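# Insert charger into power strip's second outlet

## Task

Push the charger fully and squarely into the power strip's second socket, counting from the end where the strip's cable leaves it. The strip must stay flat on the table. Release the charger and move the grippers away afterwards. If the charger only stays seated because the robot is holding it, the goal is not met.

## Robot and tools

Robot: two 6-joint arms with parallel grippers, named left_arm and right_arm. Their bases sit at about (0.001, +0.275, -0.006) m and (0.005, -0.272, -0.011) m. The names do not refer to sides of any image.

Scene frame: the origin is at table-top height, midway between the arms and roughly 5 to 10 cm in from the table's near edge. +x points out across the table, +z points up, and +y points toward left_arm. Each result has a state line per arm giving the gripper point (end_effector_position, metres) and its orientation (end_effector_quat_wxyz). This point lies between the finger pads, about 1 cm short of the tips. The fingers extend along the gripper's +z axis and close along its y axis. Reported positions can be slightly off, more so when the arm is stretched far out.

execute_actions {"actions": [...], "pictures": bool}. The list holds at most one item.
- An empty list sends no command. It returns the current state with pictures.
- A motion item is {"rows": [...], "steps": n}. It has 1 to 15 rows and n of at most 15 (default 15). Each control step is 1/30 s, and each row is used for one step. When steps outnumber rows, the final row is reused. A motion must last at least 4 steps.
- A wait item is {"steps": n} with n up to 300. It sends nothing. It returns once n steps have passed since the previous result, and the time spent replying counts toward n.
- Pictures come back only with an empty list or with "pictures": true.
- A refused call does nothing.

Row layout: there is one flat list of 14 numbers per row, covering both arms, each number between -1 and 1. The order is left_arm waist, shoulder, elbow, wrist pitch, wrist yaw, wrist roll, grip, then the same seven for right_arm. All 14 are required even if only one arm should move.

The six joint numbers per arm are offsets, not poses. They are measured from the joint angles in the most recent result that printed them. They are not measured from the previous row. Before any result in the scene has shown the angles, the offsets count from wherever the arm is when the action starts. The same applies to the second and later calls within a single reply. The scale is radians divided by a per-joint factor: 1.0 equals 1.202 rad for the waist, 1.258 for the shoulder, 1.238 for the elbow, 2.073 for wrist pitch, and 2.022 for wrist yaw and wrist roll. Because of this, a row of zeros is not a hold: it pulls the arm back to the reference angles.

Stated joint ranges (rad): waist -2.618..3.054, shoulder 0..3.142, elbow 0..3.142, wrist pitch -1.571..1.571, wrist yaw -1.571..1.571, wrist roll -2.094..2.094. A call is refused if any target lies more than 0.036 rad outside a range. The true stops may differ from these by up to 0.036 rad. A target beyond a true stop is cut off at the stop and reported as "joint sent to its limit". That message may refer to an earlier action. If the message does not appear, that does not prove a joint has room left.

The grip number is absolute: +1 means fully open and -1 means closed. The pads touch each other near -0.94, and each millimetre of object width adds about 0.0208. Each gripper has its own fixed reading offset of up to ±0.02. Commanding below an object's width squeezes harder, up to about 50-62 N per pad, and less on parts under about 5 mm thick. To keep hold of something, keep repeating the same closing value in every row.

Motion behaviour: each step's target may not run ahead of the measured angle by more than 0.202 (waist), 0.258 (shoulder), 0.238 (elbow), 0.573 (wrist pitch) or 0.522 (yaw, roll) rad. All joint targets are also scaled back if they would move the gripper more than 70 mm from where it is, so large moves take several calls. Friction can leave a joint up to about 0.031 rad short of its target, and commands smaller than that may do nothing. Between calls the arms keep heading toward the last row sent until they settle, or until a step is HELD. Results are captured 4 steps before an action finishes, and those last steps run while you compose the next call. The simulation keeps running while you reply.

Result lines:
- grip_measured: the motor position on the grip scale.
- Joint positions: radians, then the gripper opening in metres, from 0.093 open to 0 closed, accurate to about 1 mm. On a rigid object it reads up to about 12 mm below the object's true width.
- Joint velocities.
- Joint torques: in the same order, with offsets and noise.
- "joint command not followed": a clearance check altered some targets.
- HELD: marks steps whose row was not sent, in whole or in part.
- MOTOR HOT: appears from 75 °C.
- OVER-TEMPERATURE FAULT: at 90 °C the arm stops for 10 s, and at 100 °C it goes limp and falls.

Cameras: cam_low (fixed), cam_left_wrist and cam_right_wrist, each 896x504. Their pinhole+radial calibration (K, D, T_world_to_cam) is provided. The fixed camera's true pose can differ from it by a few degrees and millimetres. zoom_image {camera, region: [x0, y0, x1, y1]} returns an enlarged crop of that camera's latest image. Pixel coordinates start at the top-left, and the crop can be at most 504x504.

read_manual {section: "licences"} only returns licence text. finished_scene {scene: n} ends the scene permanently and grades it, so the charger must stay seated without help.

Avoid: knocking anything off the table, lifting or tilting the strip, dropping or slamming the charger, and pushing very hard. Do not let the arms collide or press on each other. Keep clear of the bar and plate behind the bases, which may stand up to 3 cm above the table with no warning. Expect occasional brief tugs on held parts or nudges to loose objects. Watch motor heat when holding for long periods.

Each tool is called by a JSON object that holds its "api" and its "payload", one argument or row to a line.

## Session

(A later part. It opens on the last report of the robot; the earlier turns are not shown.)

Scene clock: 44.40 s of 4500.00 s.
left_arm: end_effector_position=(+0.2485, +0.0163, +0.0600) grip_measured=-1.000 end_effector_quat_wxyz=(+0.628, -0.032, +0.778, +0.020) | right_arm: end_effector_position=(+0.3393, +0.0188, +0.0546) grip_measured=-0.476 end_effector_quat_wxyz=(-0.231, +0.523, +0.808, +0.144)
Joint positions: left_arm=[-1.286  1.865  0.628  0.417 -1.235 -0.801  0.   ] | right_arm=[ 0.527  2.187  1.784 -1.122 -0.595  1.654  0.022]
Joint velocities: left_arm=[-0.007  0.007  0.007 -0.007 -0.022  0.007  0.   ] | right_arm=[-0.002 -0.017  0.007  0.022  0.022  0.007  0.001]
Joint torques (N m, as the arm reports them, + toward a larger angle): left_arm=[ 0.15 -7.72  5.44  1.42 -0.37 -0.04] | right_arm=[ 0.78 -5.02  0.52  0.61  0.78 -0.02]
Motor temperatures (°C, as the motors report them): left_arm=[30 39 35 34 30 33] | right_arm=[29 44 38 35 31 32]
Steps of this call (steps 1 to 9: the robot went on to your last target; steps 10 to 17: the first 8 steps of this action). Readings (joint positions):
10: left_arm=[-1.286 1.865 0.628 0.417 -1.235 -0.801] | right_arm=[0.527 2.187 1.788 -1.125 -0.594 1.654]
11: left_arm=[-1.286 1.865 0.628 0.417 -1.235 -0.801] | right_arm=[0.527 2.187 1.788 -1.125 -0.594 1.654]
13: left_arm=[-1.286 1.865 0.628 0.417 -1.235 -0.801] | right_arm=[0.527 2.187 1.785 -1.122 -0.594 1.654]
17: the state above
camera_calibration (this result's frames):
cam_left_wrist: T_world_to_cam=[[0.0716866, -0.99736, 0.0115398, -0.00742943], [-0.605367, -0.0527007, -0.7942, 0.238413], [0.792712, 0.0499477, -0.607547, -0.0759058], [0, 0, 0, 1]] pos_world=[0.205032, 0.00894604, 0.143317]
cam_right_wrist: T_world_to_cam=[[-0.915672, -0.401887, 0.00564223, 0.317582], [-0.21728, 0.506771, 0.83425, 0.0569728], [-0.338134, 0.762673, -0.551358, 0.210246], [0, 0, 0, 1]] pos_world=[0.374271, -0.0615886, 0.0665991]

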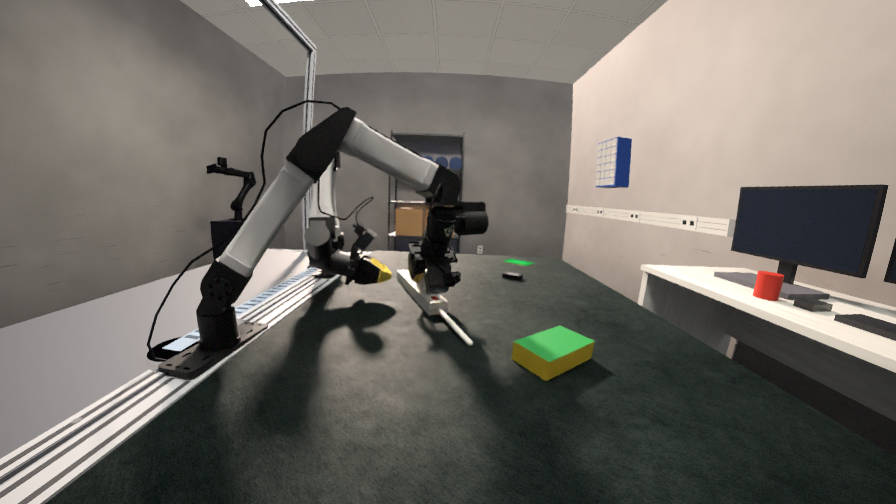

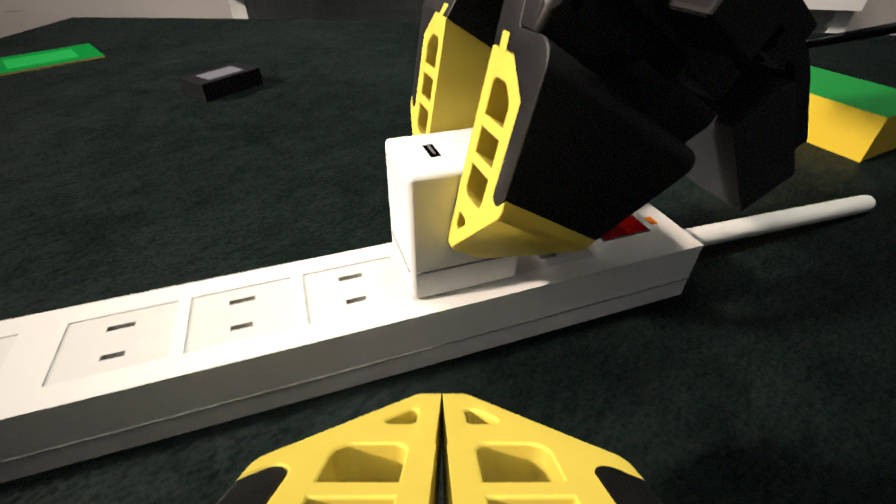

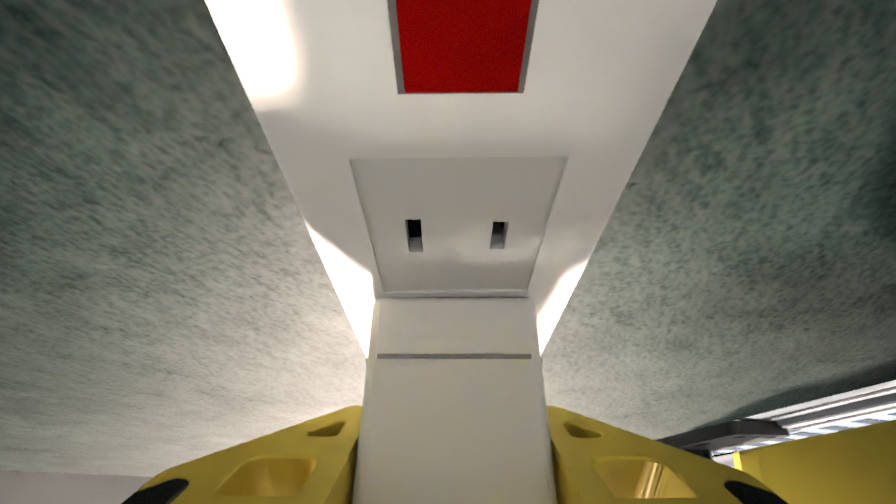

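{"api": "execute_actions", "payload": {
  "actions": [
    {"rows": [[0,-0.015,0,0,0,0,-1, 0.005,0.050,-0.046,0.004,0.047,0,-0.62],[0,-0.035,0,0,0,0,-1, 0.003,0.033,-0.028,0.002,0.031,0,-0.62],[0,-0.06,0,0,0,0,-1, 0.002,0.016,-0.010,0,0.015,0,-0.62],[0,-0.085,0,0,0,0,-1, 0,0,0.006,-0.003,0,0,-0.62],[0,-0.11,0,0,0,0,-1, 0,-0.004,0.016,-0.007,0,0,-0.62],[0,-0.135,0,0,0,0,-1, 0,-0.004,0.016,-0.007,0,0,-0.62],[0,-0.16,0,0,0,0,-1, 0,-0.004,0.016,-0.007,0,0,-0.1],[0,-0.185,0,0,0,0,-1, 0,-0.004,0.016,-0.007,0,0,0.4],[0,-0.21,0,0,0,0,-1, 0,-0.004,0.016,-0.007,0,0,0.4],[0,-0.235,0,0,0,0,-1, 0,-0.004,0.016,-0.007,0,0,0.4],[0,-0.26,0,0,0,0,-1, 0,-0.004,0.016,-0.007,0,0,0.4],[0,-0.285,0,0,0,0,-1, 0,-0.015,0.016,-0.007,0,0,0.4],[0,-0.31,0,0,0,0,-1, 0,-0.03,0.016,-0.007,0,0,0.4],[0,-0.335,0,0,0,0,-1, 0,-0.045,0.016,-0.007,0,0,0.4],[0,-0.36,0,0,0,0,-1, 0,-0.06,0.016,-0.007,0,0,0.4]], "steps": 15}
  ]
}}

{"api": "execute_actions", "payload": {
  "actions": [
    {"rows": [[0,-0.04,0,0,0,0,-1, 0,-0.04,0,0,0,0,0.4],[0,-0.065,0,0,0,0,-1, 0,-0.06,0,0,0,0,0.4],[0,-0.09,0,0,0,0,-1, -0.01,-0.08,0,0,0,0,0.4],[0,-0.115,0,0,0,0,-1, -0.025,-0.10,0,0,0,0,0.4],[0,-0.14,0,0,0,0,-1, -0.045,-0.12,0,0,0,0,0.4],[0,-0.165,0,0,0,0,-1, -0.065,-0.14,0,0,0,0,0.4],[0,-0.19,0,0,0,0,-1, -0.085,-0.16,0,0,0,0,0.4],[0,-0.21,0,0,0,0,-1, -0.105,-0.18,0,0,0,0,0.4],[0,-0.23,0,0,0,0,-1, -0.125,-0.20,0,0,0,0,0.4],[0,-0.245,0,0,0,0,-1, -0.145,-0.215,0,0,0,0,0.4],[0,-0.26,0,0,0,0,-1, -0.165,-0.23,0,0,0,0,0.4],[0,-0.27,0,0,0,0,-1, -0.185,-0.24,0,0,0,0,0.4],[0,-0.28,0,0,0,0,-1, -0.205,-0.25,0,0,0,0,0.4],[0,-0.28,0,0,0,0,-1, -0.22,-0.255,0,0,0,0,0.4],[0,-0.28,0,0,0,0,-1, -0.23,-0.26,0,0,0,0,0.4]], "steps": 15}
  ]
}}

{"api": "execute_actions", "payload": {
  "actions": [
    {"steps": 10}
  ],
  "pictures": true
}}

Scene clock: 47.20 s of 4500.00 s.
left_arm: end_effector_position=(+0.2470, +0.0129, +0.1379) grip_measured=-1.000 end_effector_quat_wxyz=(+0.648, -0.104, +0.751, -0.076) | right_arm: end_effector_position=(+0.3401, +0.0197, +0.0584) grip_measured=+0.390 end_effector_quat_wxyz=(-0.229, +0.521, +0.809, +0.147)
Joint positions: left_arm=[-1.286  1.606  0.628  0.408 -1.234 -0.801  0.   ] | right_arm=[ 0.527  2.181  1.79  -1.124 -0.596  1.654  0.064]
Joint velocities: left_arm=[ 0.002 -0.935  0.007  0.037 -0.022  0.037  0.   ] | right_arm=[ 0.002 -0.017 -0.012 -0.051 -0.022  0.037  0.017]
Joint torques (N m, as the arm reports them, + toward a larger angle): left_arm=[ 0.03 -7.49  7.13  1.66 -0.25  0.02] | right_arm=[  0.15 -11.4    7.76   0.34  -0.5   -0.02]
Motor temperatures (°C, as the motors report them): left_arm=[30 39 35 35 30 33] | right_arm=[29 44 37 35 31 32]
Steps of this call (steps 1 to 4: the last 4 steps of your previous action; steps 5 to 15: the robot went on to your last target; steps 16 to 73: nothing new was sent; steps 74 to 84: the first 11 steps of this action). Readings (joint positions):
74: left_arm=[-1.286 1.865 0.628 0.417 -1.235 -0.801] | right_arm=[0.527 2.185 1.784 -1.121 -0.596 1.654]
75: left_arm=[-1.286 1.863 0.628 0.417 -1.235 -0.801] | right_arm=[0.527 2.183 1.784 -1.121 -0.596 1.654]
77: left_arm=[-1.286 1.837 0.628 0.409 -1.234 -0.801] | right_arm=[0.527 2.181 1.787 -1.121 -0.597 1.654]
81: left_arm=[-1.286 1.710 0.628 0.406 -1.234 -0.801] | right_arm=[0.527 2.181 1.790 -1.124 -0.596 1.654]
84: the state above

Scene clock: 47.70 s of 4500.00 s.
left_arm: end_effector_position=(+0.2331, +0.0451, +0.2561) grip_measured=-1.000 end_effector_quat_wxyz=(+0.660, -0.217, +0.682, -0.229) | right_arm: end_effector_position=(+0.3698, -0.0236, +0.1652) grip_measured=+0.398 end_effector_quat_wxyz=(-0.152, +0.535, +0.788, +0.264)
Joint positions: left_arm=[-1.286  1.201  0.628  0.409 -1.233 -0.801  0.   ] | right_arm=[ 0.394  1.928  1.79  -1.124 -0.599  1.654  0.064]
Joint velocities: left_arm=[-0.002 -0.691  0.007  0.022  0.022  0.037  0.   ] | right_arm=[-0.877 -0.75  -0.012  0.022  0.007  0.022  0.   ]
Joint torques (N m, as the arm reports them, + toward a larger angle): left_arm=[ 0.25 -4.16  8.25  1.73 -0.01  0.04] | right_arm=[ -0.86 -10.09   7.1    1.07  -0.47  -0.03]
Motor temperatures (°C, as the motors report them): left_arm=[30 39 35 35 30 33] | right_arm=[29 44 38 35 31 32]
Steps of this call (steps 1 to 4: the last 4 steps of your previous action; steps 5 to 15: the first 11 steps of this action, its rows measured from where the robot was after step 4). Readings (joint positions):
4: left_arm=[-1.286 1.482 0.628 0.409 -1.234 -0.801] | right_arm=[0.527 2.169 1.790 -1.124 -0.596 1.654]
5: left_arm=[-1.286 1.456 0.628 0.411 -1.234 -0.801] | right_arm=[0.527 2.160 1.790 -1.124 -0.596 1.654]
6: left_arm=[-1.286 1.436 0.628 0.415 -1.234 -0.801] | right_arm=[0.527 2.148 1.790 -1.124 -0.596 1.654]
8: left_arm=[-1.286 1.400 0.628 0.413 -1.234 -0.801] | right_arm=[0.526 2.114 1.790 -1.124 -0.596 1.654]
12: left_arm=[-1.286 1.287 0.628 0.409 -1.233 -0.801] | right_arm=[0.480 2.012 1.790 -1.124 -0.599 1.654]
15: the state above

Scene clock: 48.03 s of 4500.00 s.
left_arm: end_effector_position=(+0.2298, +0.0539, +0.2728) grip_measured=-1.000 end_effector_quat_wxyz=(+0.659, -0.234, +0.668, -0.252) | right_arm: end_effector_position=(+0.3931, -0.0789, +0.2023) grip_measured=+0.398 end_effector_quat_wxyz=(-0.105, +0.574, +0.751, +0.308)
Joint positions: left_arm=[-1.286  1.139  0.628  0.411 -1.233 -0.801  0.   ] | right_arm=[ 0.25   1.844  1.79  -1.123 -0.599  1.654  0.064]
Joint velocities: left_arm=[-0.007  0.007  0.007 -0.022 -0.037  0.007  0.   ] | right_arm=[-0.012 -0.007 -0.012  0.051 -0.007  0.022 -0.   ]
Joint torques (N m, as the arm reports them, + toward a larger angle): left_arm=[ 0.17 -4.1   8.8   1.68  0.01  0.01] | right_arm=[ 0.18 -9.16  7.08  1.25 -0.45 -0.04]
Motor temperatures (°C, as the motors report them): left_arm=[30 39 35 35 30 33] | right_arm=[29 44 38 35 31 32]
Kept back: nothing.
Steps of this call (steps 1 to 4: the last 4 steps of your previous action; steps 5 to 10: the robot went on to your last target). Readings (joint positions):
1: left_arm=[-1.286 1.179 0.628 0.409 -1.233 -0.801] | right_arm=[0.363 1.905 1.790 -1.123 -0.599 1.654]
2: left_arm=[-1.286 1.162 0.628 0.410 -1.233 -0.801] | right_arm=[0.334 1.884 1.790 -1.123 -0.599 1.654]
4: left_arm=[-1.286 1.142 0.628 0.411 -1.233 -0.801] | right_arm=[0.283 1.856 1.790 -1.123 -0.599 1.654]
8: left_arm=[-1.286 1.139 0.628 0.411 -1.233 -0.801] | right_arm=[0.249 1.844 1.790 -1.123 -0.599 1.654]
10: the state above
camera_calibration (this result's frames):
cam_left_wrist: T_world_to_cam=[[-0.0242418, -0.761522, 0.647685, -0.135221], [-0.444642, -0.572052, -0.689239, 0.360562], [0.89538, -0.304696, -0.324737, -0.0153101], [0, 0, 0, 1]] pos_world=[0.170751, 0.0986214, 0.331122]
cam_right_wrist: T_world_to_cam=[[-0.928303, -0.139143, -0.344807, 0.423309], [-0.367934, 0.477533, 0.797864, 0.059223], [0.0536396, 0.867526, -0.494491, 0.22718], [0, 0, 0, 1]] pos_world=[0.402563, -0.166465, 0.211046]

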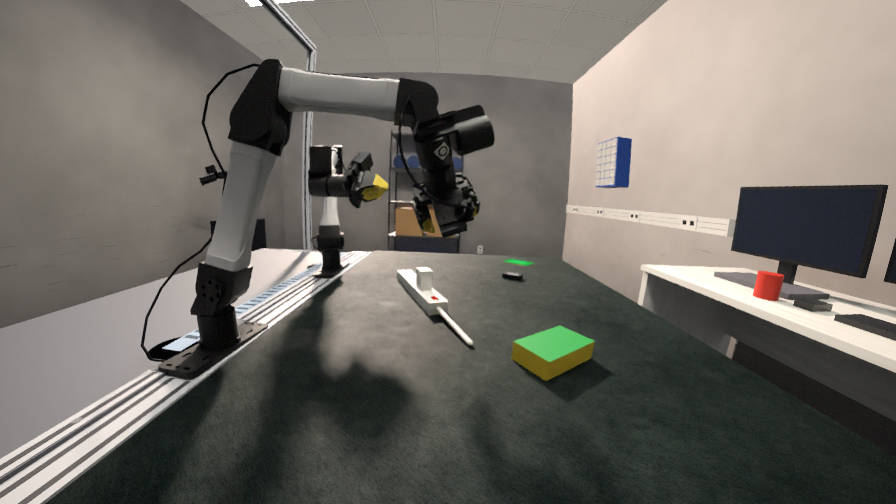

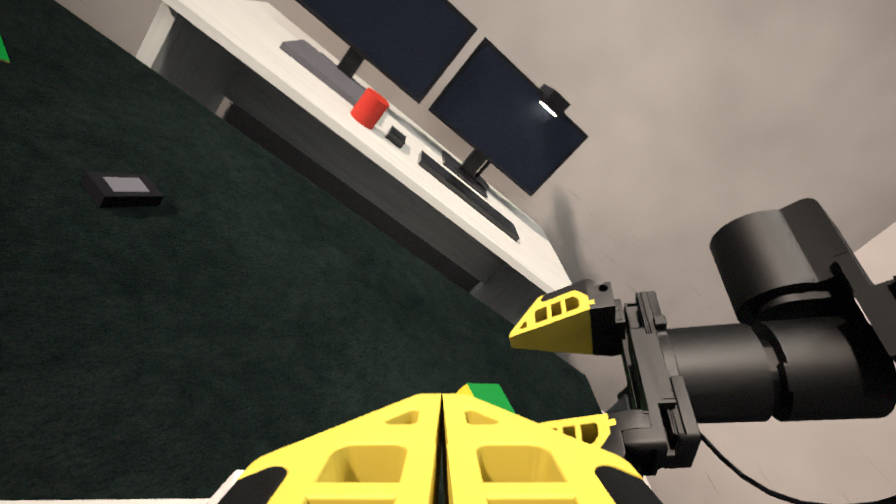

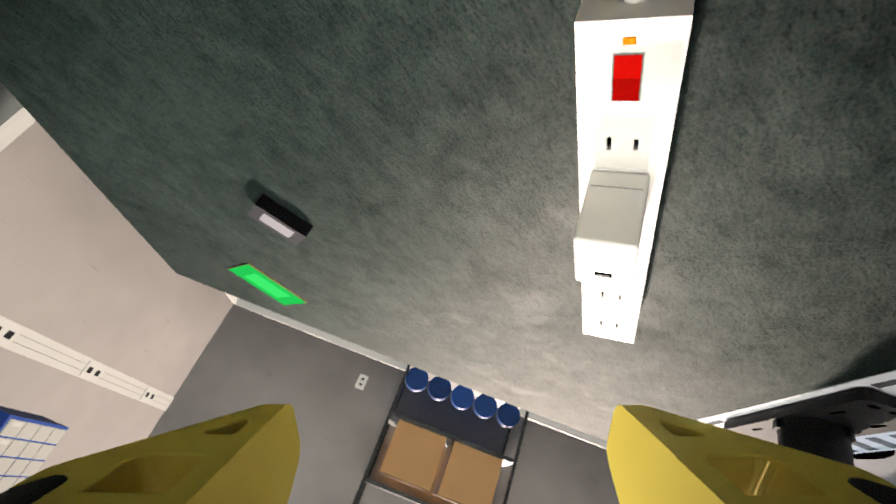

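{"api": "zoom_image", "payload": {
  "camera": "cam_right_wrist",
  "region": [550, 120, 690, 300]
}}

{"api": "zoom_image", "payload": {
  "camera": "cam_low",
  "region": [385, 250, 485, 330]
}}

Region (550, 120, 690, 300) of cam_right_wrist's 896x504 image, scaled by 2.800, with more detail than that image has.

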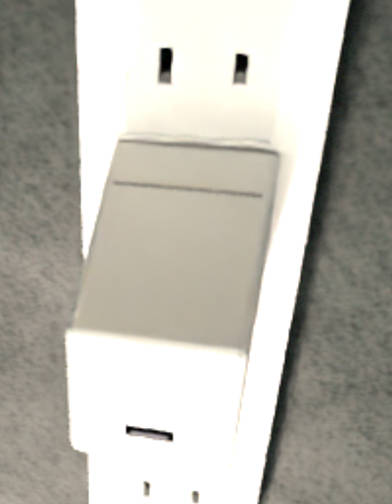

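Region (385, 250, 485, 330) of cam_low's 896x504 image, scaled by 5.040, with more detail than that image has; it fills the top 403 rows of this view, and the rest is white.

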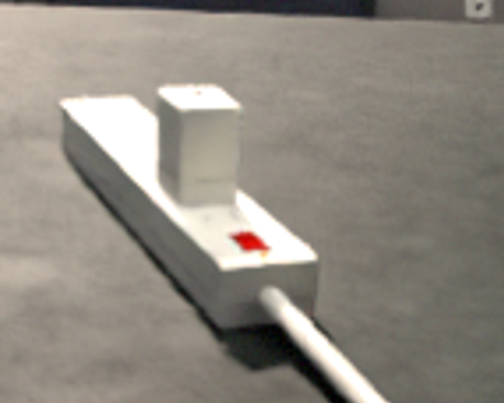

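The charger is seated flush in outlet 2, the strip is lying flat, and both arms are clear.

{"api": "finished_scene", "payload": {
  "scene": 2
}}

The scene is finished: the task was done.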